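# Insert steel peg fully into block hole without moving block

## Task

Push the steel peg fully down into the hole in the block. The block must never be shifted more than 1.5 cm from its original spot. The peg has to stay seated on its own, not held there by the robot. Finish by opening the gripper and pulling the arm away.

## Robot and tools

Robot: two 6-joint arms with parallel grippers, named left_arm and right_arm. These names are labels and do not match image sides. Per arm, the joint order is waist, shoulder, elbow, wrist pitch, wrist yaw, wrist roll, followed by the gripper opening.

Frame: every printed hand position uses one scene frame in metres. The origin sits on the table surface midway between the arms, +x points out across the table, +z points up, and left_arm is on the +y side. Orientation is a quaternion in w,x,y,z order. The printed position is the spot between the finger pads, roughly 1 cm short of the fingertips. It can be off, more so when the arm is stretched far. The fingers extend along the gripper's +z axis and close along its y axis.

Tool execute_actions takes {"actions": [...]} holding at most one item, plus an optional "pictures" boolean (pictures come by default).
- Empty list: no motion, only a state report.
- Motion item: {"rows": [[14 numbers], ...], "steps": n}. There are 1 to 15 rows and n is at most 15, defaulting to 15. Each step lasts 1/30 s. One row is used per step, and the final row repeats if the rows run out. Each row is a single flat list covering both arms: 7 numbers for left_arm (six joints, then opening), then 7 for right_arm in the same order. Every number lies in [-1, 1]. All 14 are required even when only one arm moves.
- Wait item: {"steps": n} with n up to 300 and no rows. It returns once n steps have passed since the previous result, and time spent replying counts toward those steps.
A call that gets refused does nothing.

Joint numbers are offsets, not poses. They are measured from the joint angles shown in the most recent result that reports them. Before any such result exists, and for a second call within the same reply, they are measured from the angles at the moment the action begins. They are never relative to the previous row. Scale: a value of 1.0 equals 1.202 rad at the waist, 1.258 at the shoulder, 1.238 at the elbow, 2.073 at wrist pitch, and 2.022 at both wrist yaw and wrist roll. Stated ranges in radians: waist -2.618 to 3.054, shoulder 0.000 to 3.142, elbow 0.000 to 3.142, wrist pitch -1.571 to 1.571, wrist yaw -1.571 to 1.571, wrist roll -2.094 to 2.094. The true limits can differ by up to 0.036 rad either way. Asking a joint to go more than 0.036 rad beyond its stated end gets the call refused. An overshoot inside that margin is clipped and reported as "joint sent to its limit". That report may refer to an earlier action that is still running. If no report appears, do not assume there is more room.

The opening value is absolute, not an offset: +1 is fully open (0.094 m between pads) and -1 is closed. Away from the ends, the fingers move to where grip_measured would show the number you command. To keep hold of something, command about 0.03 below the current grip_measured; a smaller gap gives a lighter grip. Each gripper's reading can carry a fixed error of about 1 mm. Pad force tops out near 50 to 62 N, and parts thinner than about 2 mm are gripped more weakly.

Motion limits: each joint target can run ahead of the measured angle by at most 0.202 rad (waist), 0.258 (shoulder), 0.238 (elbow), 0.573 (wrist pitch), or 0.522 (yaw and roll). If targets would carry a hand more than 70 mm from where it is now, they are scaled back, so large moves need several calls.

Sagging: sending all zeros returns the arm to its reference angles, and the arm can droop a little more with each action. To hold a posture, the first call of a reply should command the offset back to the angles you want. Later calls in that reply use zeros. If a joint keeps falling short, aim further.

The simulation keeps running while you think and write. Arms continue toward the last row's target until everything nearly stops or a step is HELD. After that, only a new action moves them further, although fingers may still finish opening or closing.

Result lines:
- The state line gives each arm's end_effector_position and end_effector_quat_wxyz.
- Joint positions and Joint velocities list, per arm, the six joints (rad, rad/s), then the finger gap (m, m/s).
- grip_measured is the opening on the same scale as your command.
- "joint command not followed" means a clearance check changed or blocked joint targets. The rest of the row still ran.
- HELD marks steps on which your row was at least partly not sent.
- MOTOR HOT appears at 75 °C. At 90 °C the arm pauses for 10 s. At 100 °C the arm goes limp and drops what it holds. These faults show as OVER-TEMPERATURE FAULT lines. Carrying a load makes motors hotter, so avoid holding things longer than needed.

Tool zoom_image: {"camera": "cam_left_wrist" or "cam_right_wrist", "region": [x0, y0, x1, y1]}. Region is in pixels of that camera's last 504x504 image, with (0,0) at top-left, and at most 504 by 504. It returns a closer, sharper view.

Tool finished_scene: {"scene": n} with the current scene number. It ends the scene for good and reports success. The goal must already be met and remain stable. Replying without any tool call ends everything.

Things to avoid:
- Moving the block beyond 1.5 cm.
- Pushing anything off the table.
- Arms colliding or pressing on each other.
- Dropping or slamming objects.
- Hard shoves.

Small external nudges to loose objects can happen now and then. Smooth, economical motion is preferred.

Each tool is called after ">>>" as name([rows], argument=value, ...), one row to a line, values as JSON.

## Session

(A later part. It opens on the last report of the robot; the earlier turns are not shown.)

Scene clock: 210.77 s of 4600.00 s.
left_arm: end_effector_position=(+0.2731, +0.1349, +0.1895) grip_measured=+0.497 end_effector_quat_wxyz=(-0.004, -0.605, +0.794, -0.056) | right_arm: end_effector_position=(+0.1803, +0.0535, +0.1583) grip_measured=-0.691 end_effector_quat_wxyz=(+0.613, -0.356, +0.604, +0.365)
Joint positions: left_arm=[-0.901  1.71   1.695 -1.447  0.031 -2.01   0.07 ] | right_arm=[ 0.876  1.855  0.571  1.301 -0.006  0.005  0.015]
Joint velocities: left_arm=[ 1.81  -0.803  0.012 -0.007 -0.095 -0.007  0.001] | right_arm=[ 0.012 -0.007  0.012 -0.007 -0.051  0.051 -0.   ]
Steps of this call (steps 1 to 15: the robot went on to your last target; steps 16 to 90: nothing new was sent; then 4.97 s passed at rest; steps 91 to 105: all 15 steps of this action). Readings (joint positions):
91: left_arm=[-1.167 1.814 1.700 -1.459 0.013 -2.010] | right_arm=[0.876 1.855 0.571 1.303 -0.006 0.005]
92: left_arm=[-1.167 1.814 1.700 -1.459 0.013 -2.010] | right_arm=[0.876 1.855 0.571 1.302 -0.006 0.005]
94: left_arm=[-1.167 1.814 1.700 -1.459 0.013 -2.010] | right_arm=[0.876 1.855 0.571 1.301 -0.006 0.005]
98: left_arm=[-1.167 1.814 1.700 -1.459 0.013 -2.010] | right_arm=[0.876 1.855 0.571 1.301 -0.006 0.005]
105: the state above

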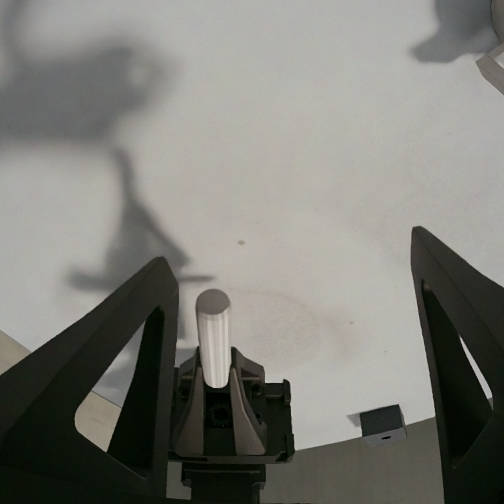

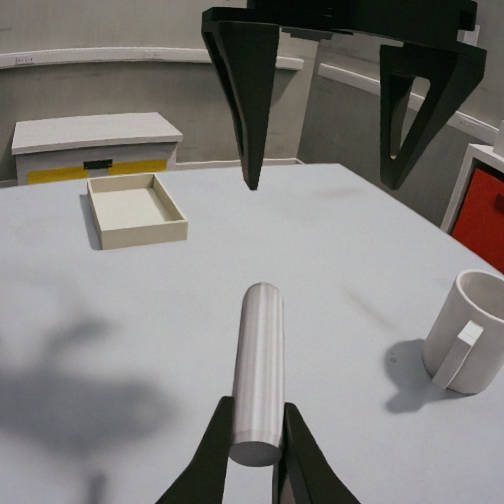

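>>> execute_actions([
  {"rows":[[0.15,-0.15,-0.05,0,0,0.2,0.5,0,-0.05,0,-0.05,0,0,-0.72],[0.2,-0.2,-0.1,0,0,0.4,0.5,0,-0.1,0,-0.1,0,0,-0.72],[0.3,-0.3,-0.2,0,0,0.6,0.5,-0.05,-0.2,0,-0.15,0,0,-0.72],[0.4,-0.4,-0.3,0,0,0.99,0.5,-0.1,-0.3,0,-0.2,0,0,-0.72],[0.4,-0.4,-0.4,0,0,0.99,0.5,-0.8,-0.3,0.5,-0.8,0,0,-0.72]],"steps":15},
], pictures=false)

>>> execute_actions([
  {"steps":10},
], pictures=false)

Scene clock: 222.60 s of 4600.00 s.
left_arm: end_effector_position=(+0.2168, +0.3050, +0.1765) grip_measured=+0.497 end_effector_quat_wxyz=(+0.041, -0.197, +0.979, -0.032) | right_arm: end_effector_position=(+0.3975, -0.1326, +0.3185) grip_measured=-0.691 end_effector_quat_wxyz=(+0.636, -0.177, +0.734, +0.158)
Joint positions: left_arm=[-0.418  1.209  1.202 -1.463  0.025 -0.621  0.07 ] | right_arm=[ 0.273  1.497  1.145  0.21  -0.019  0.005  0.014]
Joint velocities: left_arm=[ 0.002 -0.002  0.017  0.051  0.022  2.85   0.   ] | right_arm=[-1.551 -0.237  0.603 -1.722  0.139  0.11  -0.001]
Steps of this call (steps 1 to 30: the robot went on to your last target; steps 31 to 90: nothing new was sent; then 8.33 s passed at rest; steps 91 to 105: all 15 steps of this action). Readings (joint positions):
91: left_arm=[-0.792 1.617 1.682 -1.440 0.019 -1.946] | right_arm=[0.876 1.848 0.571 1.286 -0.006 0.005]
92: left_arm=[-0.766 1.591 1.648 -1.427 0.030 -1.848] | right_arm=[0.876 1.828 0.571 1.245 -0.006 0.005]
94: left_arm=[-0.664 1.491 1.527 -1.406 0.038 -1.682] | right_arm=[0.851 1.723 0.569 1.100 -0.021 0.005]
98: left_arm=[-0.437 1.252 1.260 -1.428 0.025 -1.318] | right_arm=[0.676 1.552 0.743 0.766 -0.032 0.005]
105: the state above

Scene clock: 222.93 s of 4600.00 s.
left_arm: end_effector_position=(+0.2168, +0.3050, +0.1765) grip_measured=+0.497 end_effector_quat_wxyz=(+0.048, +0.072, +0.996, -0.020) | right_arm: end_effector_position=(+0.4082, -0.3222, +0.2249) grip_measured=-0.692 end_effector_quat_wxyz=(+0.472, -0.031, +0.881, +0.013)
Joint positions: left_arm=[-0.418  1.209  1.202 -1.463  0.025 -0.081  0.07 ] | right_arm=[-0.105  1.484  1.168 -0.272  0.018  0.005  0.014]
Joint velocities: left_arm=[-0.002 -0.002 -0.007  0.051 -0.022  0.505  0.   ] | right_arm=[ 0.002  0.022  0.002 -0.652 -0.007 -0.081 -0.001]
Steps of this call (steps 1 to 10: the robot went on to your last target). Readings (joint positions):
1: left_arm=[-0.418 1.209 1.202 -1.463 0.025 -0.521] | right_arm=[0.220 1.489 1.159 0.154 -0.016 0.005]
2: left_arm=[-0.418 1.209 1.202 -1.463 0.025 -0.423] | right_arm=[0.169 1.484 1.166 0.101 -0.013 0.005]
4: left_arm=[-0.418 1.209 1.202 -1.463 0.025 -0.274] | right_arm=[0.069 1.482 1.168 0.000 -0.011 0.005]
8: left_arm=[-0.418 1.209 1.202 -1.463 0.025 -0.119] | right_arm=[-0.091 1.484 1.168 -0.212 0.011 0.005]
10: the state above

>>> execute_actions([
  {"rows":[[-0.1,0,0,0.2,0.1,0.04,0.5,-0.05,0,0.1,-0.1,0,0,-0.72],[-0.2,0,0,0.4,0.2,0.04,0.5,-0.1,0,0.2,-0.2,0,0,-0.72],[-0.6,0.1,0.08,1,0.39,0.04,0.5,-0.2,0,0.275,-0.57,-0.009,0,-0.72],[-0.6,0.1,0.08,1,0.39,0.04,0.5,-0.3,0,0.275,-0.57,-0.009,0,-0.72],[-0.6,0.1,0.08,1,0.39,0.04,0.5,-0.4,0.03,0.275,-0.57,-0.009,0,-0.72],[-0.6,0.1,0.08,1,0.39,0.04,0.5,-0.45,0.06,0.275,-0.57,-0.009,0,-0.72],[-0.6,0.1,0.08,1,0.39,0.04,0.5,-0.5,0.09,0.275,-0.57,-0.009,0,-0.72],[-0.6,0.1,0.08,1,0.39,0.04,0.5,-0.5,0.09,0.275,-0.57,-0.009,0,-0.72],[-0.6,0.1,0.08,1,0.39,0.04,0.5,-0.5,0.09,0.275,-0.57,-0.009,0,-0.72],[-0.6,0.1,0.08,1,0.39,0.04,0.5,-0.5,0.09,0.275,-0.57,-0.009,0,-0.72],[-0.6,0.1,0.08,1,0.39,0.04,0.5,-0.5,0.09,0.275,-0.57,-0.009,0,-0.72],[-0.6,0.6,0.1,1,0.39,0.04,0.5,-0.5,0.09,0.275,-0.57,-0.009,0,-0.72]],"steps":15},
], pictures=false)

>>> execute_actions([
  {"steps":30},
])

Scene clock: 240.10 s of 4600.00 s.
left_arm: end_effector_position=(+0.2462, +0.0280, +0.2343) grip_measured=+0.497 end_effector_quat_wxyz=(+0.219, +0.407, +0.808, -0.365) | right_arm: end_effector_position=(+0.2309, -0.5198, +0.1675) grip_measured=-0.692 end_effector_quat_wxyz=(+0.079, +0.261, +0.962, -0.029)
Joint positions: left_arm=[-0.924  1.434  1.276 -0.696  0.565 -0.013  0.07 ] | right_arm=[-0.711  1.603  1.482 -1.281  0.016  0.005  0.014]
Joint velocities: left_arm=[-1.033  1.233  0.266  1.868  0.711 -0.095  0.001] | right_arm=[-0.379  0.247  0.002 -1.238  0.037 -0.037  0.   ]
Steps of this call (steps 1 to 30: the robot went on to your last target; steps 31 to 90: nothing new was sent; then 13.67 s passed at rest; steps 91 to 105: all 15 steps of this action). Readings (joint positions):
91: left_arm=[-0.433 1.209 1.199 -1.432 0.038 -0.013] | right_arm=[-0.101 1.487 1.185 -0.379 -0.003 0.005]
92: left_arm=[-0.468 1.209 1.198 -1.375 0.071 -0.013] | right_arm=[-0.121 1.497 1.233 -0.450 -0.010 0.005]
94: left_arm=[-0.539 1.230 1.211 -1.278 0.158 -0.013] | right_arm=[-0.203 1.513 1.344 -0.607 -0.019 0.005]
98: left_arm=[-0.672 1.283 1.229 -1.074 0.332 -0.013] | right_arm=[-0.414 1.519 1.470 -0.864 -0.011 0.005]
105: the state above

Scene clock: 241.10 s of 4600.00 s.
left_arm: end_effector_position=(+0.2415, -0.1679, +0.2345) grip_measured=+0.497 end_effector_quat_wxyz=(+0.419, +0.543, +0.487, -0.540) | right_arm: end_effector_position=(+0.1975, -0.4997, +0.1623) grip_measured=-0.692 end_effector_quat_wxyz=(+0.001, +0.262, +0.965, -0.004)
Joint positions: left_arm=[-1.145  1.986  1.305  0.587  0.799 -0.005  0.07 ] | right_arm=[-0.715  1.609  1.482 -1.44   0.007  0.005  0.014]
Joint velocities: left_arm=[-0.007 -0.007 -0.007 -0.007 -0.037 -0.095 -0.   ] | right_arm=[-0.002 -0.017 -0.022  0.022 -0.022 -0.081  0.   ]
Steps of this call (steps 1 to 30: the robot went on to your last target). Readings (joint positions):
1: left_arm=[-0.962 1.479 1.284 -0.633 0.588 -0.013] | right_arm=[-0.718 1.609 1.482 -1.318 0.019 0.005]
2: left_arm=[-0.999 1.528 1.289 -0.566 0.610 -0.013] | right_arm=[-0.718 1.610 1.482 -1.346 0.018 0.005]
4: left_arm=[-1.064 1.638 1.297 -0.416 0.657 -0.012] | right_arm=[-0.715 1.609 1.482 -1.385 0.013 0.005]
8: left_arm=[-1.137 1.911 1.312 -0.010 0.736 -0.009] | right_arm=[-0.715 1.609 1.482 -1.422 0.009 0.005]
30: the state above

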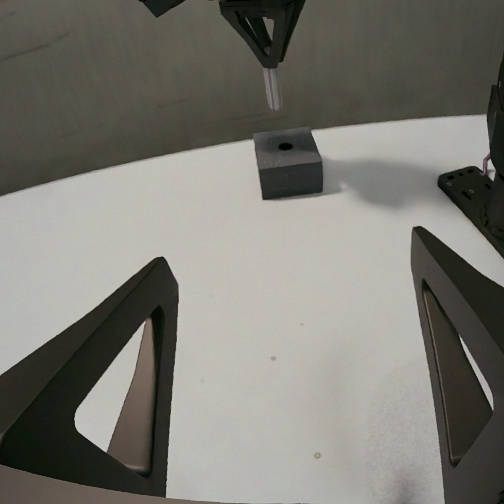

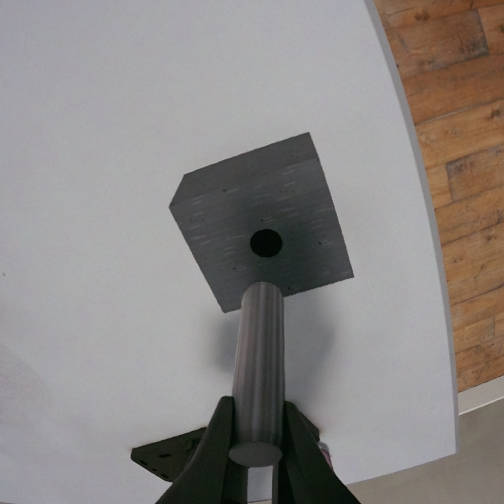

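>>> execute_actions([
  {"rows":[[0,0,0.015,0.1,0,0,1,0,-0.01,-0.02,0.02,0,0,-0.72],[0,0.03,0.015,0.2,0,0,1,0,-0.02,-0.04,0.035,0,0,-0.72],[0,0.06,0.015,0.25,0,0,1,0,-0.025,-0.06,0.05,0,0,-0.72],[0,0.09,0.015,0.25,0,0,1,0,-0.03,-0.08,0.064,0,0,-0.72],[0,0.12,0.015,0.25,0,0,1,0,-0.036,-0.1,0.064,0,0,-0.72],[0,0.15,0.015,0.25,0,0,1,0,-0.036,-0.121,0.064,0,0,-0.72]],"steps":15},
], pictures=false)

>>> execute_actions([
  {"steps":10},
])

>>> zoom_image(camera="cam_left_wrist", region=[190,60,390,260])

Scene clock: 253.90 s of 4600.00 s.
left_arm: end_effector_position=(+0.2536, -0.1851, +0.2132) grip_measured=+0.997 end_effector_quat_wxyz=(+0.509, +0.535, +0.394, -0.547) | right_arm: end_effector_position=(+0.1934, -0.4973, +0.1350) grip_measured=-0.692 end_effector_quat_wxyz=(+0.003, +0.262, +0.965, -0.004)
Joint positions: left_arm=[-1.145  2.201  1.319  1.049  0.8   -0.005  0.094] | right_arm=[-0.715  1.581  1.344 -1.326  0.007  0.005  0.014]
Joint velocities: left_arm=[ 0.012  0.007  0.002  0.476  0.007 -0.022 -0.   ] | right_arm=[ 0.007  0.002  0.002  0.066  0.022 -0.037  0.001]
Steps of this call (steps 1 to 15: the robot went on to your last target; steps 16 to 90: nothing new was sent; then 9.30 s passed at rest; steps 91 to 105: all 15 steps of this action). Readings (joint positions):
91: left_arm=[-1.145 1.987 1.305 0.613 0.800 -0.005] | right_arm=[-0.715 1.609 1.482 -1.438 0.007 0.005]
92: left_arm=[-1.145 1.996 1.305 0.672 0.800 -0.005] | right_arm=[-0.715 1.607 1.476 -1.427 0.007 0.005]
94: left_arm=[-1.145 2.027 1.307 0.830 0.800 -0.005] | right_arm=[-0.715 1.596 1.443 -1.388 0.007 0.005]
98: left_arm=[-1.145 2.128 1.319 1.004 0.800 -0.005] | right_arm=[-0.715 1.581 1.361 -1.347 0.007 0.005]
105: the state above

Scene clock: 254.23 s of 4600.00 s.
left_arm: end_effector_position=(+0.2529, -0.1841, +0.2197) grip_measured=+0.997 end_effector_quat_wxyz=(+0.520, +0.534, +0.382, -0.547) | right_arm: end_effector_position=(+0.1950, -0.4983, +0.1350) grip_measured=-0.692 end_effector_quat_wxyz=(+0.006, +0.262, +0.965, -0.005)
Joint positions: left_arm=[-1.145  2.201  1.319  1.083  0.8   -0.005  0.094] | right_arm=[-0.715  1.581  1.344 -1.319  0.007  0.005  0.014]
Joint velocities: left_arm=[ 0.007 -0.012 -0.002 -0.037  0.022 -0.022  0.   ] | right_arm=[-0.027 -0.002  0.007 -0.022 -0.051  0.037 -0.   ]
Steps of this call (steps 1 to 10: the robot went on to your last target). Readings (joint positions):
1: left_arm=[-1.145 2.201 1.319 1.060 0.800 -0.005] | right_arm=[-0.715 1.581 1.344 -1.324 0.007 0.005]
2: left_arm=[-1.145 2.201 1.319 1.067 0.800 -0.005] | right_arm=[-0.715 1.581 1.344 -1.323 0.007 0.005]
4: left_arm=[-1.145 2.201 1.319 1.073 0.800 -0.005] | right_arm=[-0.715 1.581 1.344 -1.321 0.007 0.005]
8: left_arm=[-1.145 2.201 1.319 1.081 0.800 -0.005] | right_arm=[-0.715 1.581 1.344 -1.319 0.007 0.005]
10: the state above

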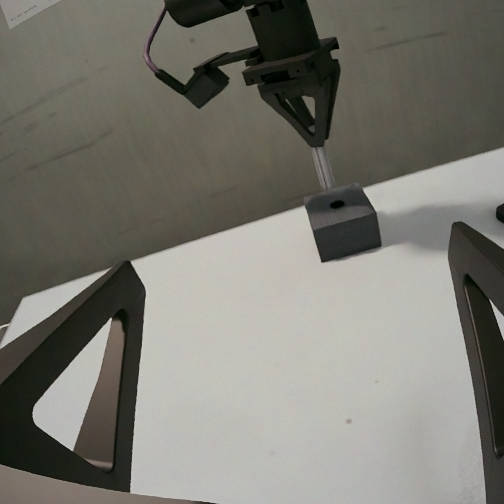

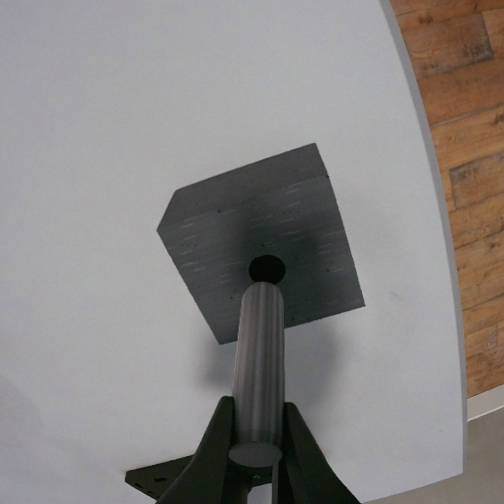

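Region (190, 60, 390, 260) of cam_left_wrist's 504x504 image, scaled by 2.520, with more detail than that image has.

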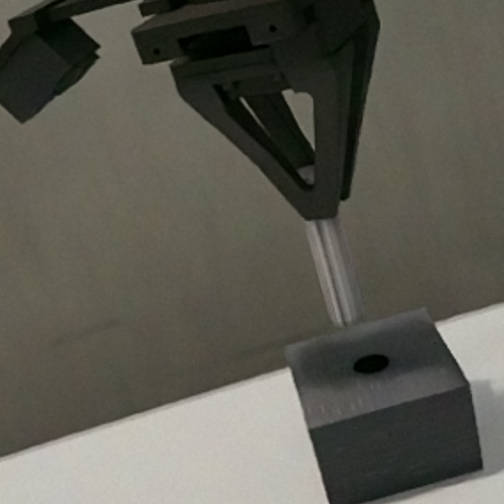

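>>> execute_actions([
  {"rows":[[0,-0.02,0.005,0.01,0,0,1,-0.006,-0.013,-0.025,0.021,0,0,-0.72],[0,-0.02,0.005,0.01,0,0,1,-0.006,-0.013,-0.04,0.021,0,0,-0.72],[0,-0.02,0.005,0.01,0,0,1,-0.006,-0.013,-0.052,0.021,0,0,-0.72]],"steps":15},
])

>>> zoom_image(camera="cam_left_wrist", region=[280,140,400,260])

>>> zoom_image(camera="cam_right_wrist", region=[200,230,330,360])

Scene clock: 274.50 s of 4600.00 s.
left_arm: end_effector_position=(+0.2529, -0.1841, +0.2202) grip_measured=+0.997 end_effector_quat_wxyz=(+0.521, +0.534, +0.381, -0.547) | right_arm: end_effector_position=(+0.1911, -0.4960, +0.1231) grip_measured=-0.692 end_effector_quat_wxyz=(-0.001, +0.262, +0.965, -0.003)
Joint positions: left_arm=[-1.145  2.201  1.319  1.086  0.8   -0.005  0.094] | right_arm=[-0.715  1.58   1.296 -1.287  0.007  0.005  0.014]
Joint velocities: left_arm=[-0.002  0.007 -0.012 -0.007  0.022  0.022 -0.   ] | right_arm=[ 0.002 -0.017 -0.022  0.037  0.037  0.007 -0.   ]
Steps of this call (steps 1 to 30: the robot went on to your last target; steps 31 to 90: nothing new was sent; then 16.77 s passed at rest; steps 91 to 105: all 15 steps of this action). Readings (joint positions):
91: left_arm=[-1.145 2.201 1.319 1.086 0.800 -0.005] | right_arm=[-0.715 1.581 1.343 -1.315 0.007 0.005]
92: left_arm=[-1.145 2.201 1.319 1.086 0.800 -0.005] | right_arm=[-0.715 1.580 1.337 -1.307 0.007 0.005]
94: left_arm=[-1.145 2.201 1.319 1.086 0.800 -0.005] | right_arm=[-0.715 1.580 1.316 -1.294 0.007 0.005]
98: left_arm=[-1.145 2.201 1.319 1.086 0.800 -0.005] | right_arm=[-0.715 1.580 1.296 -1.293 0.007 0.005]
105: the state above

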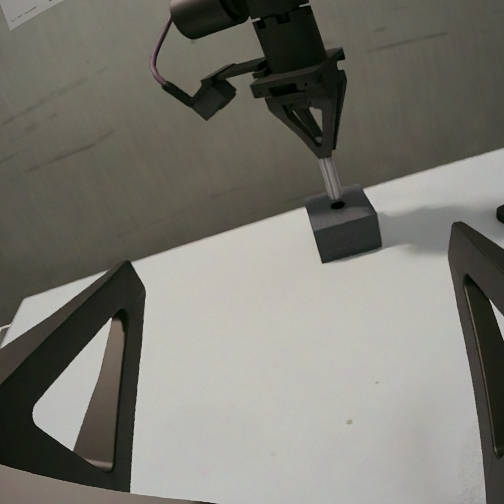

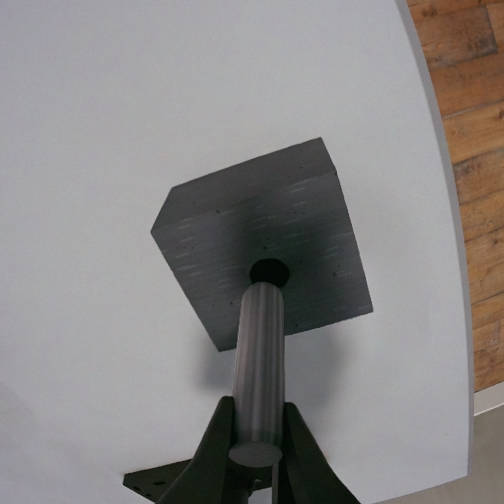

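Region (280, 140, 400, 260) of cam_left_wrist's 504x504 image, scaled by 4.200, with more detail than that image has.

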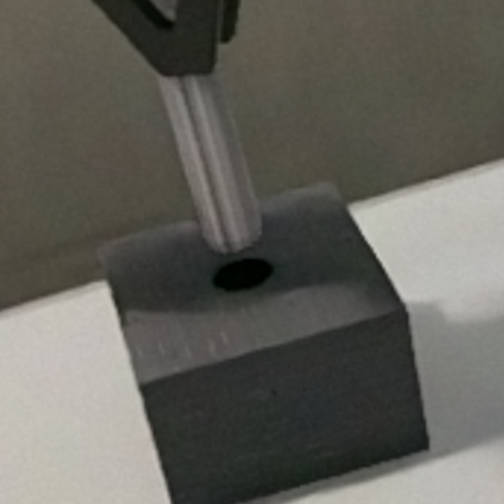

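Region (200, 230, 330, 360) of cam_right_wrist's 504x504 image, scaled by 3.877, with more detail than that image has.

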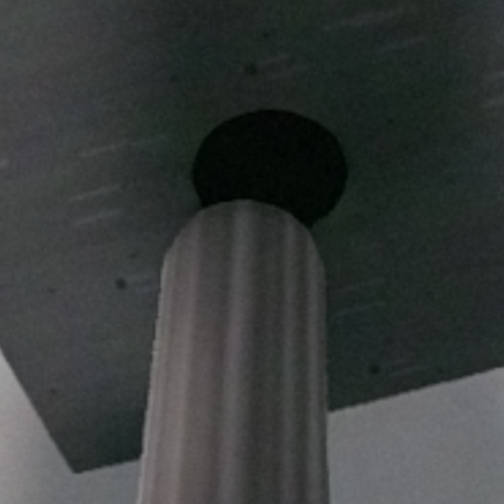

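>>> execute_actions([
  {"rows":[[0,-0.02,0.005,0.01,0,0,1,-0.02,-0.025,-0.025,0.029,-0.02,0,-0.72],[0,-0.02,0.005,0.01,0,0,1,-0.035,-0.036,-0.04,0.029,-0.02,0,-0.72],[0,-0.02,0.005,0.01,0,0,1,-0.035,-0.036,-0.052,0.029,-0.02,0,-0.72]],"steps":15},
], pictures=false)

>>> execute_actions([
  {"steps":8},
])

>>> zoom_image(camera="cam_left_wrist", region=[280,140,400,260])

>>> zoom_image(camera="cam_right_wrist", region=[200,230,330,360])

Scene clock: 287.03 s of 4600.00 s.
left_arm: end_effector_position=(+0.2528, -0.1840, +0.2206) grip_measured=+0.997 end_effector_quat_wxyz=(+0.522, +0.533, +0.380, -0.547) | right_arm: end_effector_position=(+0.1887, -0.4993, +0.1183) grip_measured=-0.692 end_effector_quat_wxyz=(+0.016, +0.279, +0.960, +0.007)
Joint positions: left_arm=[-1.145  2.201  1.319  1.088  0.8   -0.005  0.094] | right_arm=[-0.749  1.553  1.25  -1.241 -0.023  0.005  0.014]
Joint velocities: left_arm=[ 0.012  0.012 -0.002 -0.081  0.007  0.037 -0.001] | right_arm=[-0.002 -0.012 -0.017  0.066 -0.007 -0.125 -0.   ]
Steps of this call (steps 1 to 15: the robot went on to your last target; steps 16 to 90: nothing new was sent; then 9.03 s passed at rest; steps 91 to 105: all 15 steps of this action). Readings (joint positions):
91: left_arm=[-1.145 2.201 1.319 1.086 0.800 -0.005] | right_arm=[-0.716 1.578 1.293 -1.281 0.002 0.005]
92: left_arm=[-1.145 2.201 1.319 1.086 0.800 -0.005] | right_arm=[-0.723 1.572 1.285 -1.268 -0.006 0.005]
94: left_arm=[-1.145 2.201 1.319 1.087 0.800 -0.005] | right_arm=[-0.739 1.559 1.265 -1.253 -0.014 0.005]
98: left_arm=[-1.145 2.201 1.319 1.087 0.800 -0.005] | right_arm=[-0.749 1.553 1.250 -1.249 -0.018 0.005]
105: the state above

Scene clock: 287.30 s of 4600.00 s.
left_arm: end_effector_position=(+0.2528, -0.1840, +0.2206) grip_measured=+0.997 end_effector_quat_wxyz=(+0.522, +0.533, +0.380, -0.547) | right_arm: end_effector_position=(+0.1892, -0.4994, +0.1184) grip_measured=-0.692 end_effector_quat_wxyz=(+0.017, +0.279, +0.960, +0.008)
Joint positions: left_arm=[-1.145  2.201  1.319  1.088  0.8   -0.005  0.094] | right_arm=[-0.749  1.553  1.25  -1.239 -0.024  0.005  0.014]
Joint velocities: left_arm=[ 0.012  0.002 -0.002 -0.081 -0.037 -0.007 -0.   ] | right_arm=[-0.002 -0.012  0.012 -0.037  0.022 -0.037 -0.   ]
Steps of this call (steps 1 to 8: the robot went on to your last target). Readings (joint positions):
1: left_arm=[-1.145 2.201 1.319 1.088 0.800 -0.005] | right_arm=[-0.749 1.553 1.250 -1.240 -0.024 0.005]
2: left_arm=[-1.145 2.201 1.319 1.088 0.800 -0.005] | right_arm=[-0.749 1.553 1.250 -1.240 -0.024 0.005]
4: left_arm=[-1.145 2.201 1.319 1.088 0.800 -0.005] | right_arm=[-0.749 1.553 1.250 -1.239 -0.024 0.005]
8: the state above

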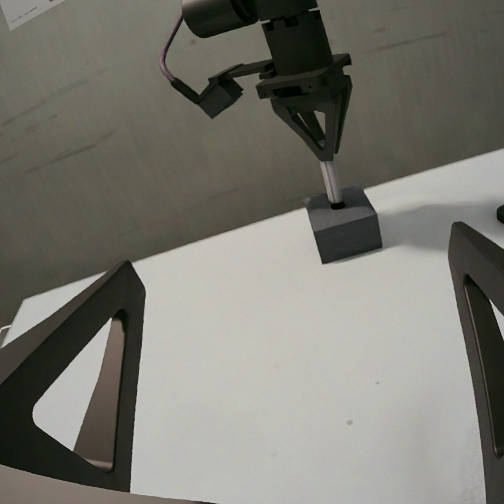

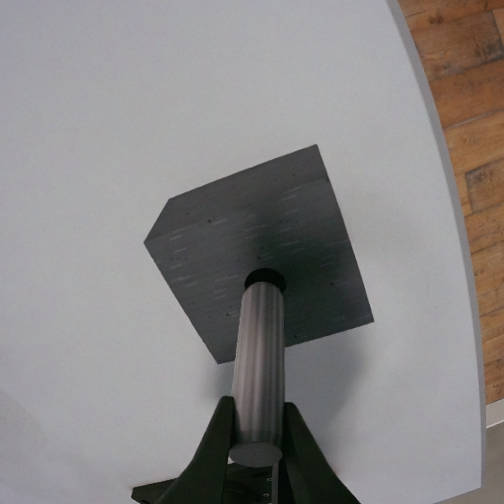

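Region (280, 140, 400, 260) of cam_left_wrist's 504x504 image, scaled by 4.200, with more detail than that image has.

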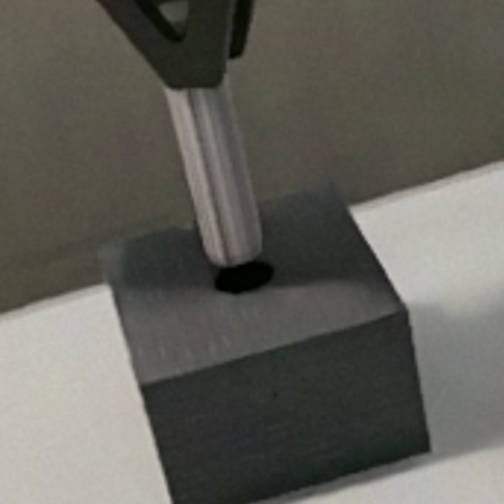

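Region (200, 230, 330, 360) of cam_right_wrist's 504x504 image, scaled by 3.877, with more detail than that image has.

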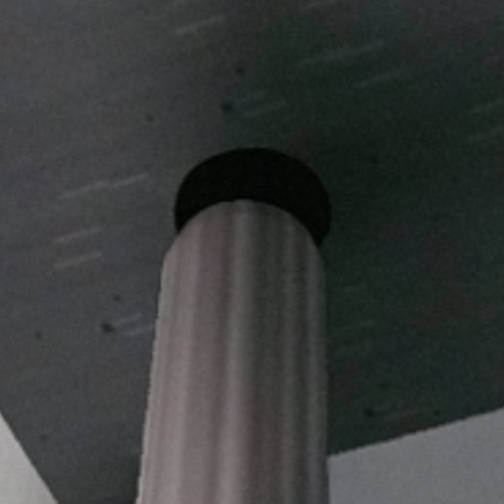

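>>> execute_actions([
  {"rows":[[0,-0.02,0.005,0.008,0,0,1,-0.0095,-0.01,-0.014,0.011,-0.004,0,-0.72],[0,-0.02,0.005,0.008,0,0,1,-0.0095,-0.01,-0.017,0.013,-0.004,0,-0.72],[0,-0.02,0.005,0.008,0,0,1,-0.0095,-0.01,-0.02,0.015,-0.004,0,-0.72],[0,-0.02,0.005,0.008,0,0,1,-0.0095,-0.01,-0.023,0.017,-0.004,0,-0.72],[0,-0.02,0.005,0.008,0,0,1,-0.0095,-0.01,-0.026,0.019,-0.004,0,-0.72],[0,-0.02,0.005,0.008,0,0,1,-0.0095,-0.01,-0.029,0.02,-0.004,0,-0.72],[0,-0.02,0.005,0.008,0,0,1,-0.0095,-0.01,-0.032,0.022,-0.004,0,-0.72],[0,-0.02,0.005,0.008,0,0,1,-0.0095,-0.01,-0.035,0.024,-0.004,0,-0.72],[0,-0.02,0.005,0.008,0,0,1,-0.0095,-0.01,-0.038,0.026,-0.004,0,-0.72],[0,-0.02,0.005,0.008,0,0,1,-0.0095,-0.01,-0.041,0.028,-0.004,0,-0.72],[0,-0.02,0.005,0.008,0,0,1,-0.0095,-0.01,-0.044,0.029,-0.004,0,-0.72],[0,-0.02,0.005,0.008,0,0,1,-0.0095,-0.01,-0.047,0.029,-0.004,0,-0.72],[0,-0.02,0.005,0.008,0,0,1,-0.0095,-0.01,-0.052,0.029,-0.004,0,-0.72]],"steps":15},
], pictures=false)

>>> execute_actions([
  {"steps":8},
])

>>> zoom_image(camera="cam_left_wrist", region=[280,140,400,260])

>>> zoom_image(camera="cam_right_wrist", region=[200,230,330,360])

Scene clock: 301.17 s of 4600.00 s.
left_arm: end_effector_position=(+0.2528, -0.1840, +0.2206) grip_measured=+0.997 end_effector_quat_wxyz=(+0.522, +0.533, +0.380, -0.547) | right_arm: end_effector_position=(+0.1895, -0.4995, +0.1096) grip_measured=-0.692 end_effector_quat_wxyz=(+0.020, +0.279, +0.960, +0.007)
Joint positions: left_arm=[-1.145  2.201  1.319  1.088  0.8   -0.005  0.094] | right_arm=[-0.749  1.551  1.213 -1.198 -0.025  0.005  0.014]
Joint velocities: left_arm=[ 0.002 -0.007 -0.017 -0.022 -0.037 -0.037  0.   ] | right_arm=[ 0.007 -0.002 -0.017 -0.007  0.081  0.066 -0.   ]
Steps of this call (steps 1 to 15: the robot went on to your last target; steps 16 to 90: nothing new was sent; then 10.37 s passed at rest; steps 91 to 105: all 15 steps of this action). Readings (joint positions):
91: left_arm=[-1.145 2.201 1.319 1.088 0.800 -0.005] | right_arm=[-0.749 1.553 1.250 -1.237 -0.025 0.005]
92: left_arm=[-1.145 2.201 1.319 1.088 0.800 -0.005] | right_arm=[-0.749 1.553 1.250 -1.236 -0.025 0.005]
94: left_arm=[-1.145 2.201 1.319 1.088 0.800 -0.005] | right_arm=[-0.749 1.553 1.250 -1.229 -0.025 0.005]
98: left_arm=[-1.145 2.201 1.319 1.088 0.800 -0.005] | right_arm=[-0.749 1.553 1.234 -1.212 -0.025 0.005]
105: the state above

Scene clock: 301.43 s of 4600.00 s.
left_arm: end_effector_position=(+0.2528, -0.1840, +0.2206) grip_measured=+0.997 end_effector_quat_wxyz=(+0.522, +0.533, +0.380, -0.547) | right_arm: end_effector_position=(+0.1895, -0.4995, +0.1096) grip_measured=-0.692 end_effector_quat_wxyz=(+0.020, +0.279, +0.960, +0.007)
Joint positions: left_arm=[-1.145  2.201  1.319  1.088  0.8   -0.005  0.094] | right_arm=[-0.749  1.551  1.213 -1.198 -0.025  0.005  0.014]
Joint velocities: left_arm=[ 0.017  0.012 -0.002  0.022  0.066 -0.022 -0.001] | right_arm=[ 0.012  0.007  0.007 -0.022 -0.007 -0.037  0.   ]
Steps of this call (steps 1 to 8: the robot went on to your last target). Readings (joint positions):
1: left_arm=[-1.145 2.201 1.319 1.088 0.800 -0.005] | right_arm=[-0.749 1.551 1.213 -1.198 -0.025 0.005]
2: left_arm=[-1.145 2.201 1.319 1.088 0.800 -0.005] | right_arm=[-0.749 1.551 1.213 -1.198 -0.025 0.005]
4: left_arm=[-1.145 2.201 1.319 1.088 0.800 -0.005] | right_arm=[-0.749 1.551 1.213 -1.198 -0.025 0.005]
8: the state above

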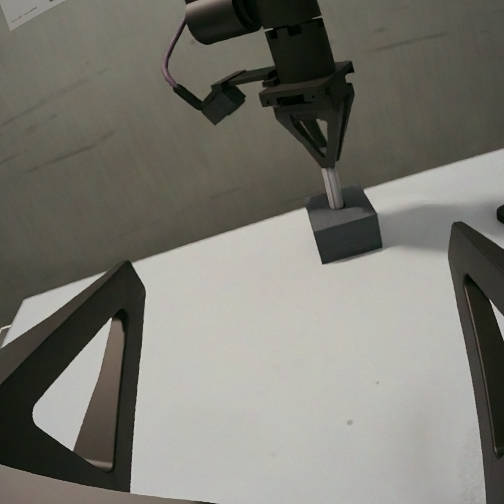

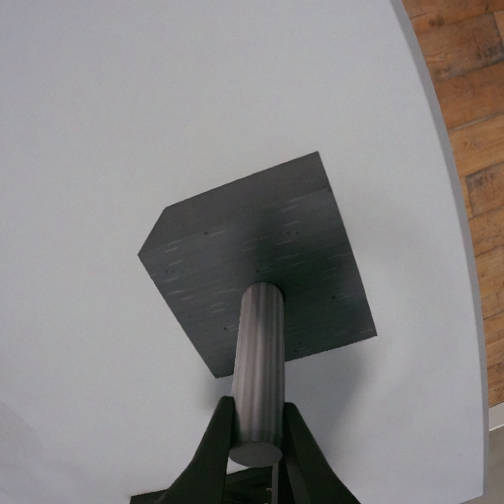

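Region (280, 140, 400, 260) of cam_left_wrist's 504x504 image, scaled by 4.200, with more detail than that image has.

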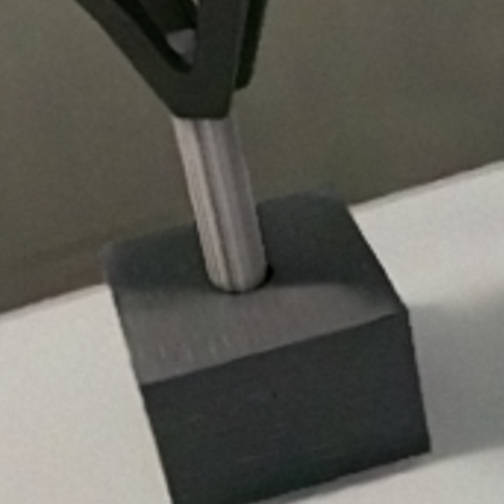

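Region (200, 230, 330, 360) of cam_right_wrist's 504x504 image, scaled by 3.877, with more detail than that image has.

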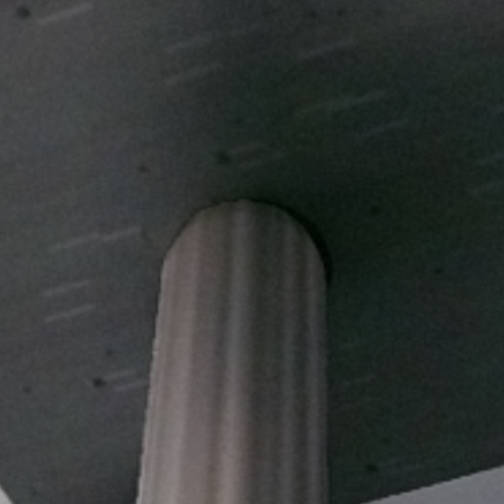

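On the rim; bias toward base and right.

>>> execute_actions([
  {"rows":[[0,-0.02,0.005,0.008,0,0,1,-0.013,0,-0.015,-0.008,0.004,0,-0.72],[0,-0.02,0.005,0.008,0,0,1,-0.013,0,-0.015,-0.008,0.004,0,-0.72],[0,-0.02,0.005,0.008,0,0,1,-0.013,0,-0.018,-0.008,0.004,0,-0.72],[0,-0.02,0.005,0.008,0,0,1,-0.013,0,-0.022,-0.008,0.004,0,-0.72],[0,-0.02,0.005,0.008,0,0,1,-0.013,0,-0.026,-0.004,0.004,0,-0.72],[0,-0.02,0.005,0.008,0,0,1,-0.013,0,-0.03,0,0.004,0,-0.72]],"steps":15},
])

>>> zoom_image(camera="cam_left_wrist", region=[280,140,400,260])

Scene clock: 311.33 s of 4600.00 s.
left_arm: end_effector_position=(+0.2528, -0.1840, +0.2206) grip_measured=+0.997 end_effector_quat_wxyz=(+0.522, +0.533, +0.380, -0.547) | right_arm: end_effector_position=(+0.1890, -0.4998, +0.1096) grip_measured=-0.692 end_effector_quat_wxyz=(+0.020, +0.280, +0.960, +0.008)
Joint positions: left_arm=[-1.145  2.201  1.319  1.088  0.8   -0.005  0.094] | right_arm=[-0.753  1.551  1.213 -1.199 -0.027  0.005  0.014]
Joint velocities: left_arm=[-0.012 -0.012 -0.002  0.022 -0.022  0.051 -0.002] | right_arm=[ 0.007 -0.012 -0.027 -0.022  0.022  0.022  0.001]
Steps of this call (steps 1 to 15: the robot went on to your last target; steps 16 to 90: nothing new was sent; then 6.40 s passed at rest; steps 91 to 105: all 15 steps of this action). Readings (joint positions):
91: left_arm=[-1.145 2.201 1.319 1.088 0.800 -0.005] | right_arm=[-0.750 1.551 1.213 -1.199 -0.025 0.005]
92: left_arm=[-1.145 2.201 1.319 1.088 0.800 -0.005] | right_arm=[-0.751 1.551 1.213 -1.199 -0.026 0.005]
94: left_arm=[-1.145 2.201 1.319 1.088 0.800 -0.005] | right_arm=[-0.752 1.551 1.213 -1.199 -0.027 0.005]
98: left_arm=[-1.145 2.201 1.319 1.088 0.800 -0.005] | right_arm=[-0.753 1.551 1.213 -1.199 -0.027 0.005]
105: the state above

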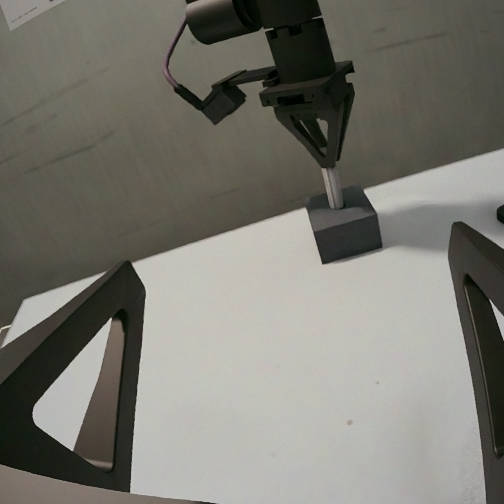

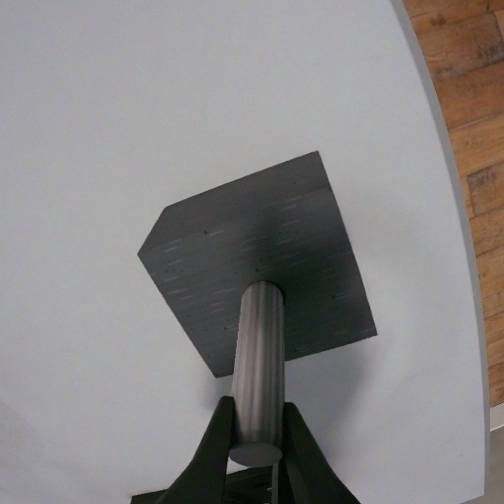

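Region (280, 140, 400, 260) of cam_left_wrist's 504x504 image, scaled by 4.200, with more detail than that image has.

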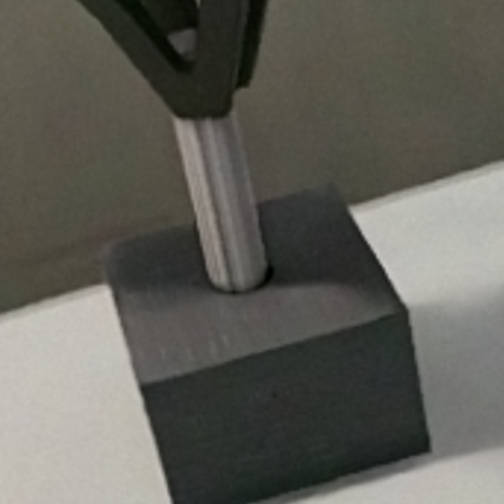

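>>> execute_actions([
  {"rows":[[0,-0.02,0.005,0.008,0,0,1,0,0,-0.02,-0.025,0.02,0.04,-0.72]],"steps":15},
])

>>> zoom_image(camera="cam_left_wrist", region=[280,140,400,260])

Scene clock: 325.23 s of 4600.00 s.
left_arm: end_effector_position=(+0.2528, -0.1840, +0.2206) grip_measured=+0.997 end_effector_quat_wxyz=(+0.522, +0.533, +0.380, -0.547) | right_arm: end_effector_position=(+0.1866, -0.4996, +0.1095) grip_measured=-0.692 end_effector_quat_wxyz=(+0.015, +0.313, +0.950, +0.007)
Joint positions: left_arm=[-1.145  2.201  1.319  1.088  0.8   -0.005  0.094] | right_arm=[-0.753  1.551  1.213 -1.207 -0.021  0.072  0.014]
Joint velocities: left_arm=[-0.017  0.027  0.012 -0.007 -0.022  0.022 -0.   ] | right_arm=[-0.007  0.007  0.002  0.037  0.022 -0.007  0.001]
Steps of this call (steps 1 to 15: the robot went on to your last target; steps 16 to 90: nothing new was sent; then 10.40 s passed at rest; steps 91 to 105: all 15 steps of this action). Readings (joint positions):
91: left_arm=[-1.145 2.201 1.319 1.088 0.800 -0.005] | right_arm=[-0.753 1.551 1.213 -1.202 -0.024 0.016]
92: left_arm=[-1.145 2.201 1.319 1.088 0.800 -0.005] | right_arm=[-0.753 1.551 1.213 -1.207 -0.021 0.028]
94: left_arm=[-1.145 2.201 1.319 1.088 0.800 -0.005] | right_arm=[-0.753 1.551 1.213 -1.207 -0.021 0.045]
98: left_arm=[-1.145 2.201 1.319 1.088 0.800 -0.005] | right_arm=[-0.753 1.551 1.213 -1.207 -0.021 0.063]
105: the state above

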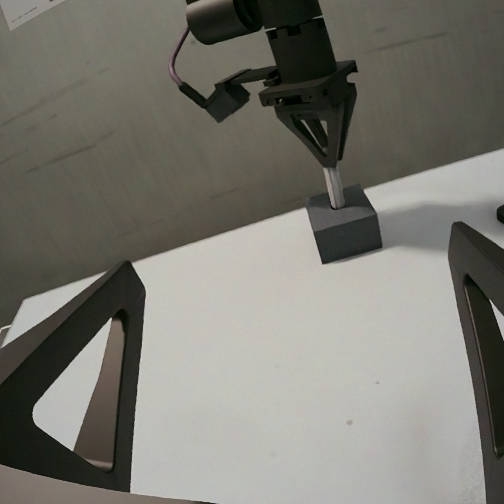

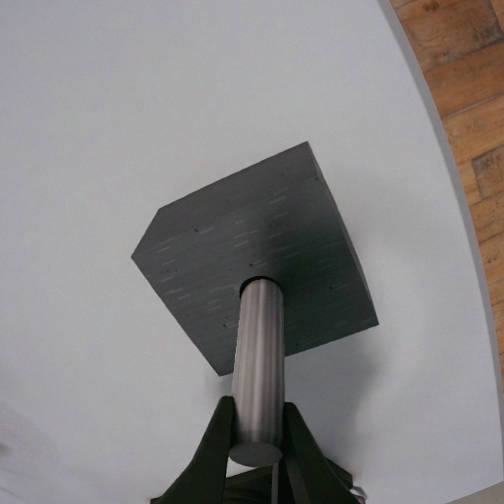

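Region (280, 140, 400, 260) of cam_left_wrist's 504x504 image, scaled by 4.200, with more detail than that image has.

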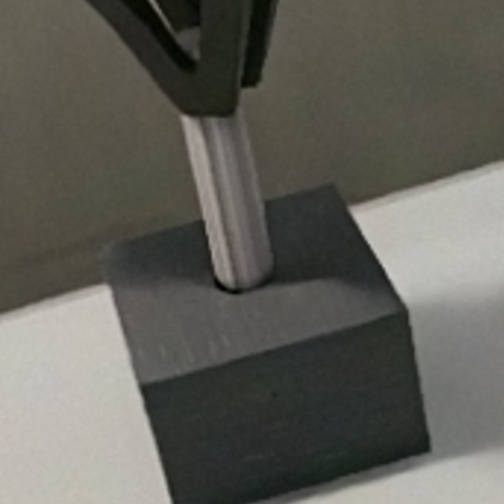

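Chamfer is captured on the other side. Press down with twist, neutral bias.

>>> execute_actions([
  {"rows":[[0,-0.02,0.005,0.008,0,0,1,0,0.01,-0.03,0.008,-0.005,0,-0.72],[0,-0.02,0.005,0.008,0,0,1,0,0.01,-0.035,0.012,-0.005,-0.01,-0.72],[0,-0.02,0.005,0.008,0,0,1,0,0.012,-0.04,0.016,-0.005,-0.02,-0.72],[0,-0.02,0.005,0.008,0,0,1,0,0.015,-0.045,0.02,-0.005,-0.03,-0.72],[0,-0.02,0.005,0.008,0,0,1,0,0.015,-0.05,0.025,-0.005,-0.045,-0.72]],"steps":15},
])

Scene clock: 333.57 s of 4600.00 s.
left_arm: end_effector_position=(+0.2528, -0.1840, +0.2206) grip_measured=+0.997 end_effector_quat_wxyz=(+0.522, +0.533, +0.380, -0.547) | right_arm: end_effector_position=(+0.1885, -0.4996, +0.0966) grip_measured=-0.692 end_effector_quat_wxyz=(+0.016, +0.277, +0.961, +0.009)
Joint positions: left_arm=[-1.145  2.201  1.319  1.088  0.8   -0.005  0.094] | right_arm=[-0.753  1.563  1.173 -1.155 -0.026 -0.003  0.014]
Joint velocities: left_arm=[ 0.002  0.002  0.017  0.007  0.051 -0.022  0.001] | right_arm=[-0.007 -0.017 -0.002 -0.007 -0.022 -0.007  0.   ]
Steps of this call (steps 1 to 15: the robot went on to your last target; steps 16 to 90: nothing new was sent; then 4.83 s passed at rest; steps 91 to 105: all 15 steps of this action). Readings (joint positions):
91: left_arm=[-1.145 2.201 1.319 1.088 0.800 -0.005] | right_arm=[-0.753 1.551 1.211 -1.203 -0.023 0.074]
92: left_arm=[-1.145 2.201 1.319 1.088 0.800 -0.005] | right_arm=[-0.753 1.551 1.207 -1.198 -0.024 0.072]
94: left_arm=[-1.145 2.201 1.319 1.088 0.800 -0.005] | right_arm=[-0.753 1.552 1.194 -1.184 -0.026 0.059]
98: left_arm=[-1.145 2.201 1.319 1.088 0.800 -0.005] | right_arm=[-0.753 1.561 1.175 -1.159 -0.026 0.019]
105: the state above

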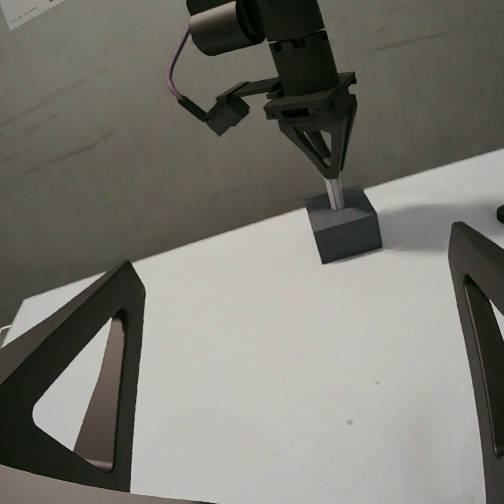

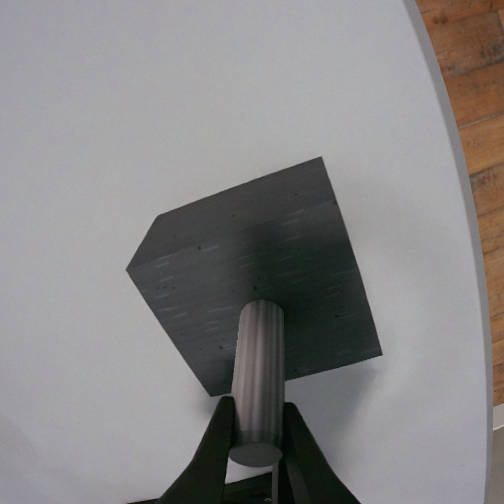

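>>> execute_actions([
  {"rows":[[0,-0.02,0.005,0.008,0,0,1,0,0.004,-0.025,0.012,0,0,-0.72],[0,-0.02,0.005,0.008,0,0,1,0,0.005,-0.033,0.018,0,0,-0.72],[0,-0.02,0.005,0.008,0,0,1,0,0.007,-0.041,0.024,0,0,-0.72],[0,-0.02,0.005,0.008,0,0,1,0,0.009,-0.049,0.03,0,0,-0.72],[0,-0.02,0.005,0.008,0,0,1,0,0.011,-0.057,0.036,0,0,-0.72],[0,-0.02,0.005,0.008,0,0,1,0,0.013,-0.065,0.042,0,0,-0.72],[0,-0.02,0.005,0.008,0,0,1,0,0.015,-0.073,0.048,0,0,-0.72],[0,-0.02,0.005,0.008,0,0,1,0,0.017,-0.081,0.054,0,0,-0.72],[0,-0.02,0.005,0.008,0,0,1,0,0.02,-0.09,0.057,0,0,-0.72]],"steps":15},
])

Scene clock: 348.53 s of 4600.00 s.
left_arm: end_effector_position=(+0.2528, -0.1840, +0.2206) grip_measured=+0.997 end_effector_quat_wxyz=(+0.522, +0.533, +0.380, -0.547) | right_arm: end_effector_position=(+0.1893, -0.5002, +0.0748) grip_measured=-0.692 end_effector_quat_wxyz=(+0.023, +0.274, +0.961, +0.007)
Joint positions: left_arm=[-1.145  2.201  1.319  1.088  0.8   -0.005  0.094] | right_arm=[-0.753  1.57   1.091 -1.052 -0.026 -0.009  0.014]
Joint velocities: left_arm=[ 0.017 -0.022 -0.012 -0.037  0.051  0.081 -0.   ] | right_arm=[-0.002  0.012 -0.007 -0.022 -0.081  0.037 -0.001]
Steps of this call (steps 1 to 15: the robot went on to your last target; steps 16 to 90: nothing new was sent; then 11.47 s passed at rest; steps 91 to 105: all 15 steps of this action). Readings (joint positions):
91: left_arm=[-1.145 2.201 1.319 1.088 0.800 -0.005] | right_arm=[-0.753 1.563 1.172 -1.152 -0.026 -0.009]
92: left_arm=[-1.145 2.201 1.319 1.088 0.800 -0.005] | right_arm=[-0.753 1.563 1.168 -1.147 -0.026 -0.009]
94: left_arm=[-1.145 2.201 1.319 1.088 0.800 -0.005] | right_arm=[-0.753 1.563 1.152 -1.131 -0.026 -0.009]
98: left_arm=[-1.145 2.201 1.319 1.088 0.800 -0.005] | right_arm=[-0.753 1.563 1.116 -1.087 -0.026 -0.009]
105: the state above

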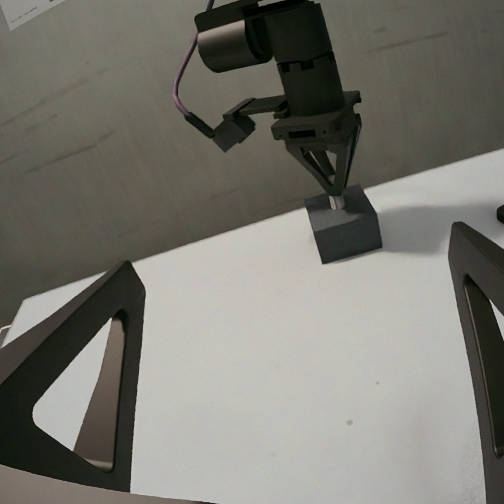

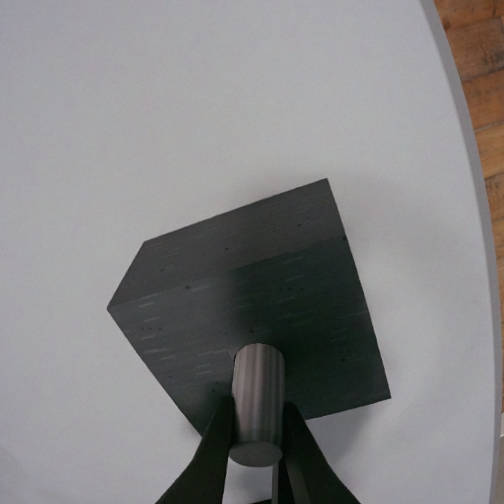

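>>> execute_actions([
  {"rows":[[0,-0.02,0.005,0.008,0,0,1,0,0.03,-0.025,0.01,0,0.03,-0.72]],"steps":12},
], pictures=false)

>>> execute_actions([
  {"rows":[[0,-0.02,0.005,0,0,0,1,0,0,0,0,0,0,0.2]],"steps":10},
])

Scene clock: 353.77 s of 4600.00 s.
left_arm: end_effector_position=(+0.2528, -0.1840, +0.2206) grip_measured=+0.997 end_effector_quat_wxyz=(+0.522, +0.533, +0.380, -0.547) | right_arm: end_effector_position=(+0.1899, -0.5004, +0.0667) grip_measured=-0.692 end_effector_quat_wxyz=(+0.012, +0.297, +0.955, +0.011)
Joint positions: left_arm=[-1.145  2.201  1.319  1.088  0.8   -0.005  0.094] | right_arm=[-0.753  1.6    1.089 -1.042 -0.027  0.038  0.014]
Joint velocities: left_arm=[-0.012  0.002  0.017 -0.007 -0.007 -0.022 -0.   ] | right_arm=[-0.007  0.007  0.007 -0.007 -0.066  0.007 -0.   ]
Steps of this call (steps 1 to 15: the robot went on to your last target; steps 16 to 90: nothing new was sent; then 1.83 s passed at rest; steps 91 to 102: all 12 steps of this action). Readings (joint positions):
91: left_arm=[-1.145 2.201 1.319 1.088 0.800 -0.005] | right_arm=[-0.753 1.573 1.089 -1.050 -0.026 -0.001]
92: left_arm=[-1.145 2.201 1.319 1.088 0.800 -0.005] | right_arm=[-0.753 1.577 1.089 -1.049 -0.026 0.008]
94: left_arm=[-1.145 2.201 1.319 1.088 0.800 -0.005] | right_arm=[-0.753 1.587 1.089 -1.046 -0.027 0.020]
98: left_arm=[-1.145 2.201 1.319 1.088 0.800 -0.005] | right_arm=[-0.753 1.600 1.089 -1.042 -0.027 0.033]
102: the state above

Scene clock: 354.10 s of 4600.00 s.
left_arm: end_effector_position=(+0.2528, -0.1840, +0.2206) grip_measured=+0.997 end_effector_quat_wxyz=(+0.522, +0.533, +0.380, -0.547) | right_arm: end_effector_position=(+0.1899, -0.5004, +0.0667) grip_measured=+0.198 end_effector_quat_wxyz=(+0.012, +0.297, +0.955, +0.011)
Joint positions: left_arm=[-1.145  2.201  1.319  1.088  0.8   -0.005  0.094] | right_arm=[-0.753  1.6    1.089 -1.042 -0.027  0.038  0.056]
Joint velocities: left_arm=[ 0.007 -0.017  0.012 -0.051 -0.066  0.007 -0.   ] | right_arm=[-0.002 -0.007  0.012 -0.007  0.022 -0.022  0.   ]
Steps of this call (steps 1 to 10: all 10 steps of this action). Readings (joint positions):
1: left_arm=[-1.145 2.201 1.319 1.088 0.800 -0.005] | right_arm=[-0.753 1.600 1.089 -1.042 -0.027 0.038]
2: left_arm=[-1.145 2.201 1.319 1.088 0.800 -0.005] | right_arm=[-0.753 1.600 1.089 -1.042 -0.027 0.038]
4: left_arm=[-1.145 2.201 1.319 1.088 0.800 -0.005] | right_arm=[-0.753 1.600 1.089 -1.042 -0.027 0.038]
8: left_arm=[-1.145 2.201 1.319 1.088 0.800 -0.005] | right_arm=[-0.753 1.600 1.089 -1.042 -0.027 0.038]
10: the state above

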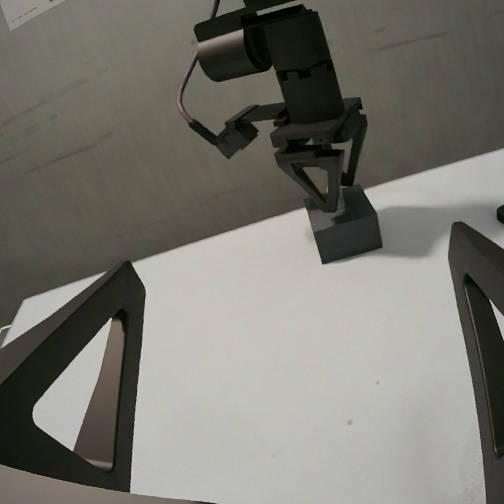

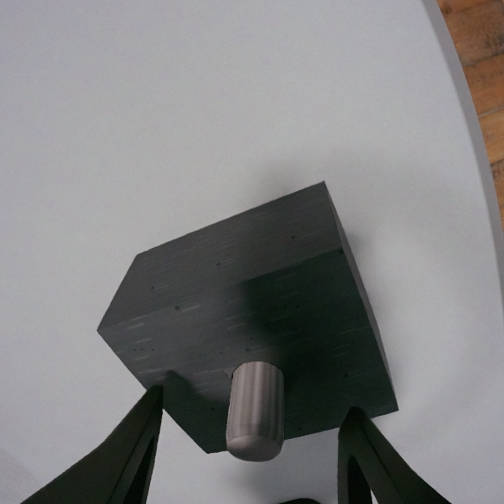

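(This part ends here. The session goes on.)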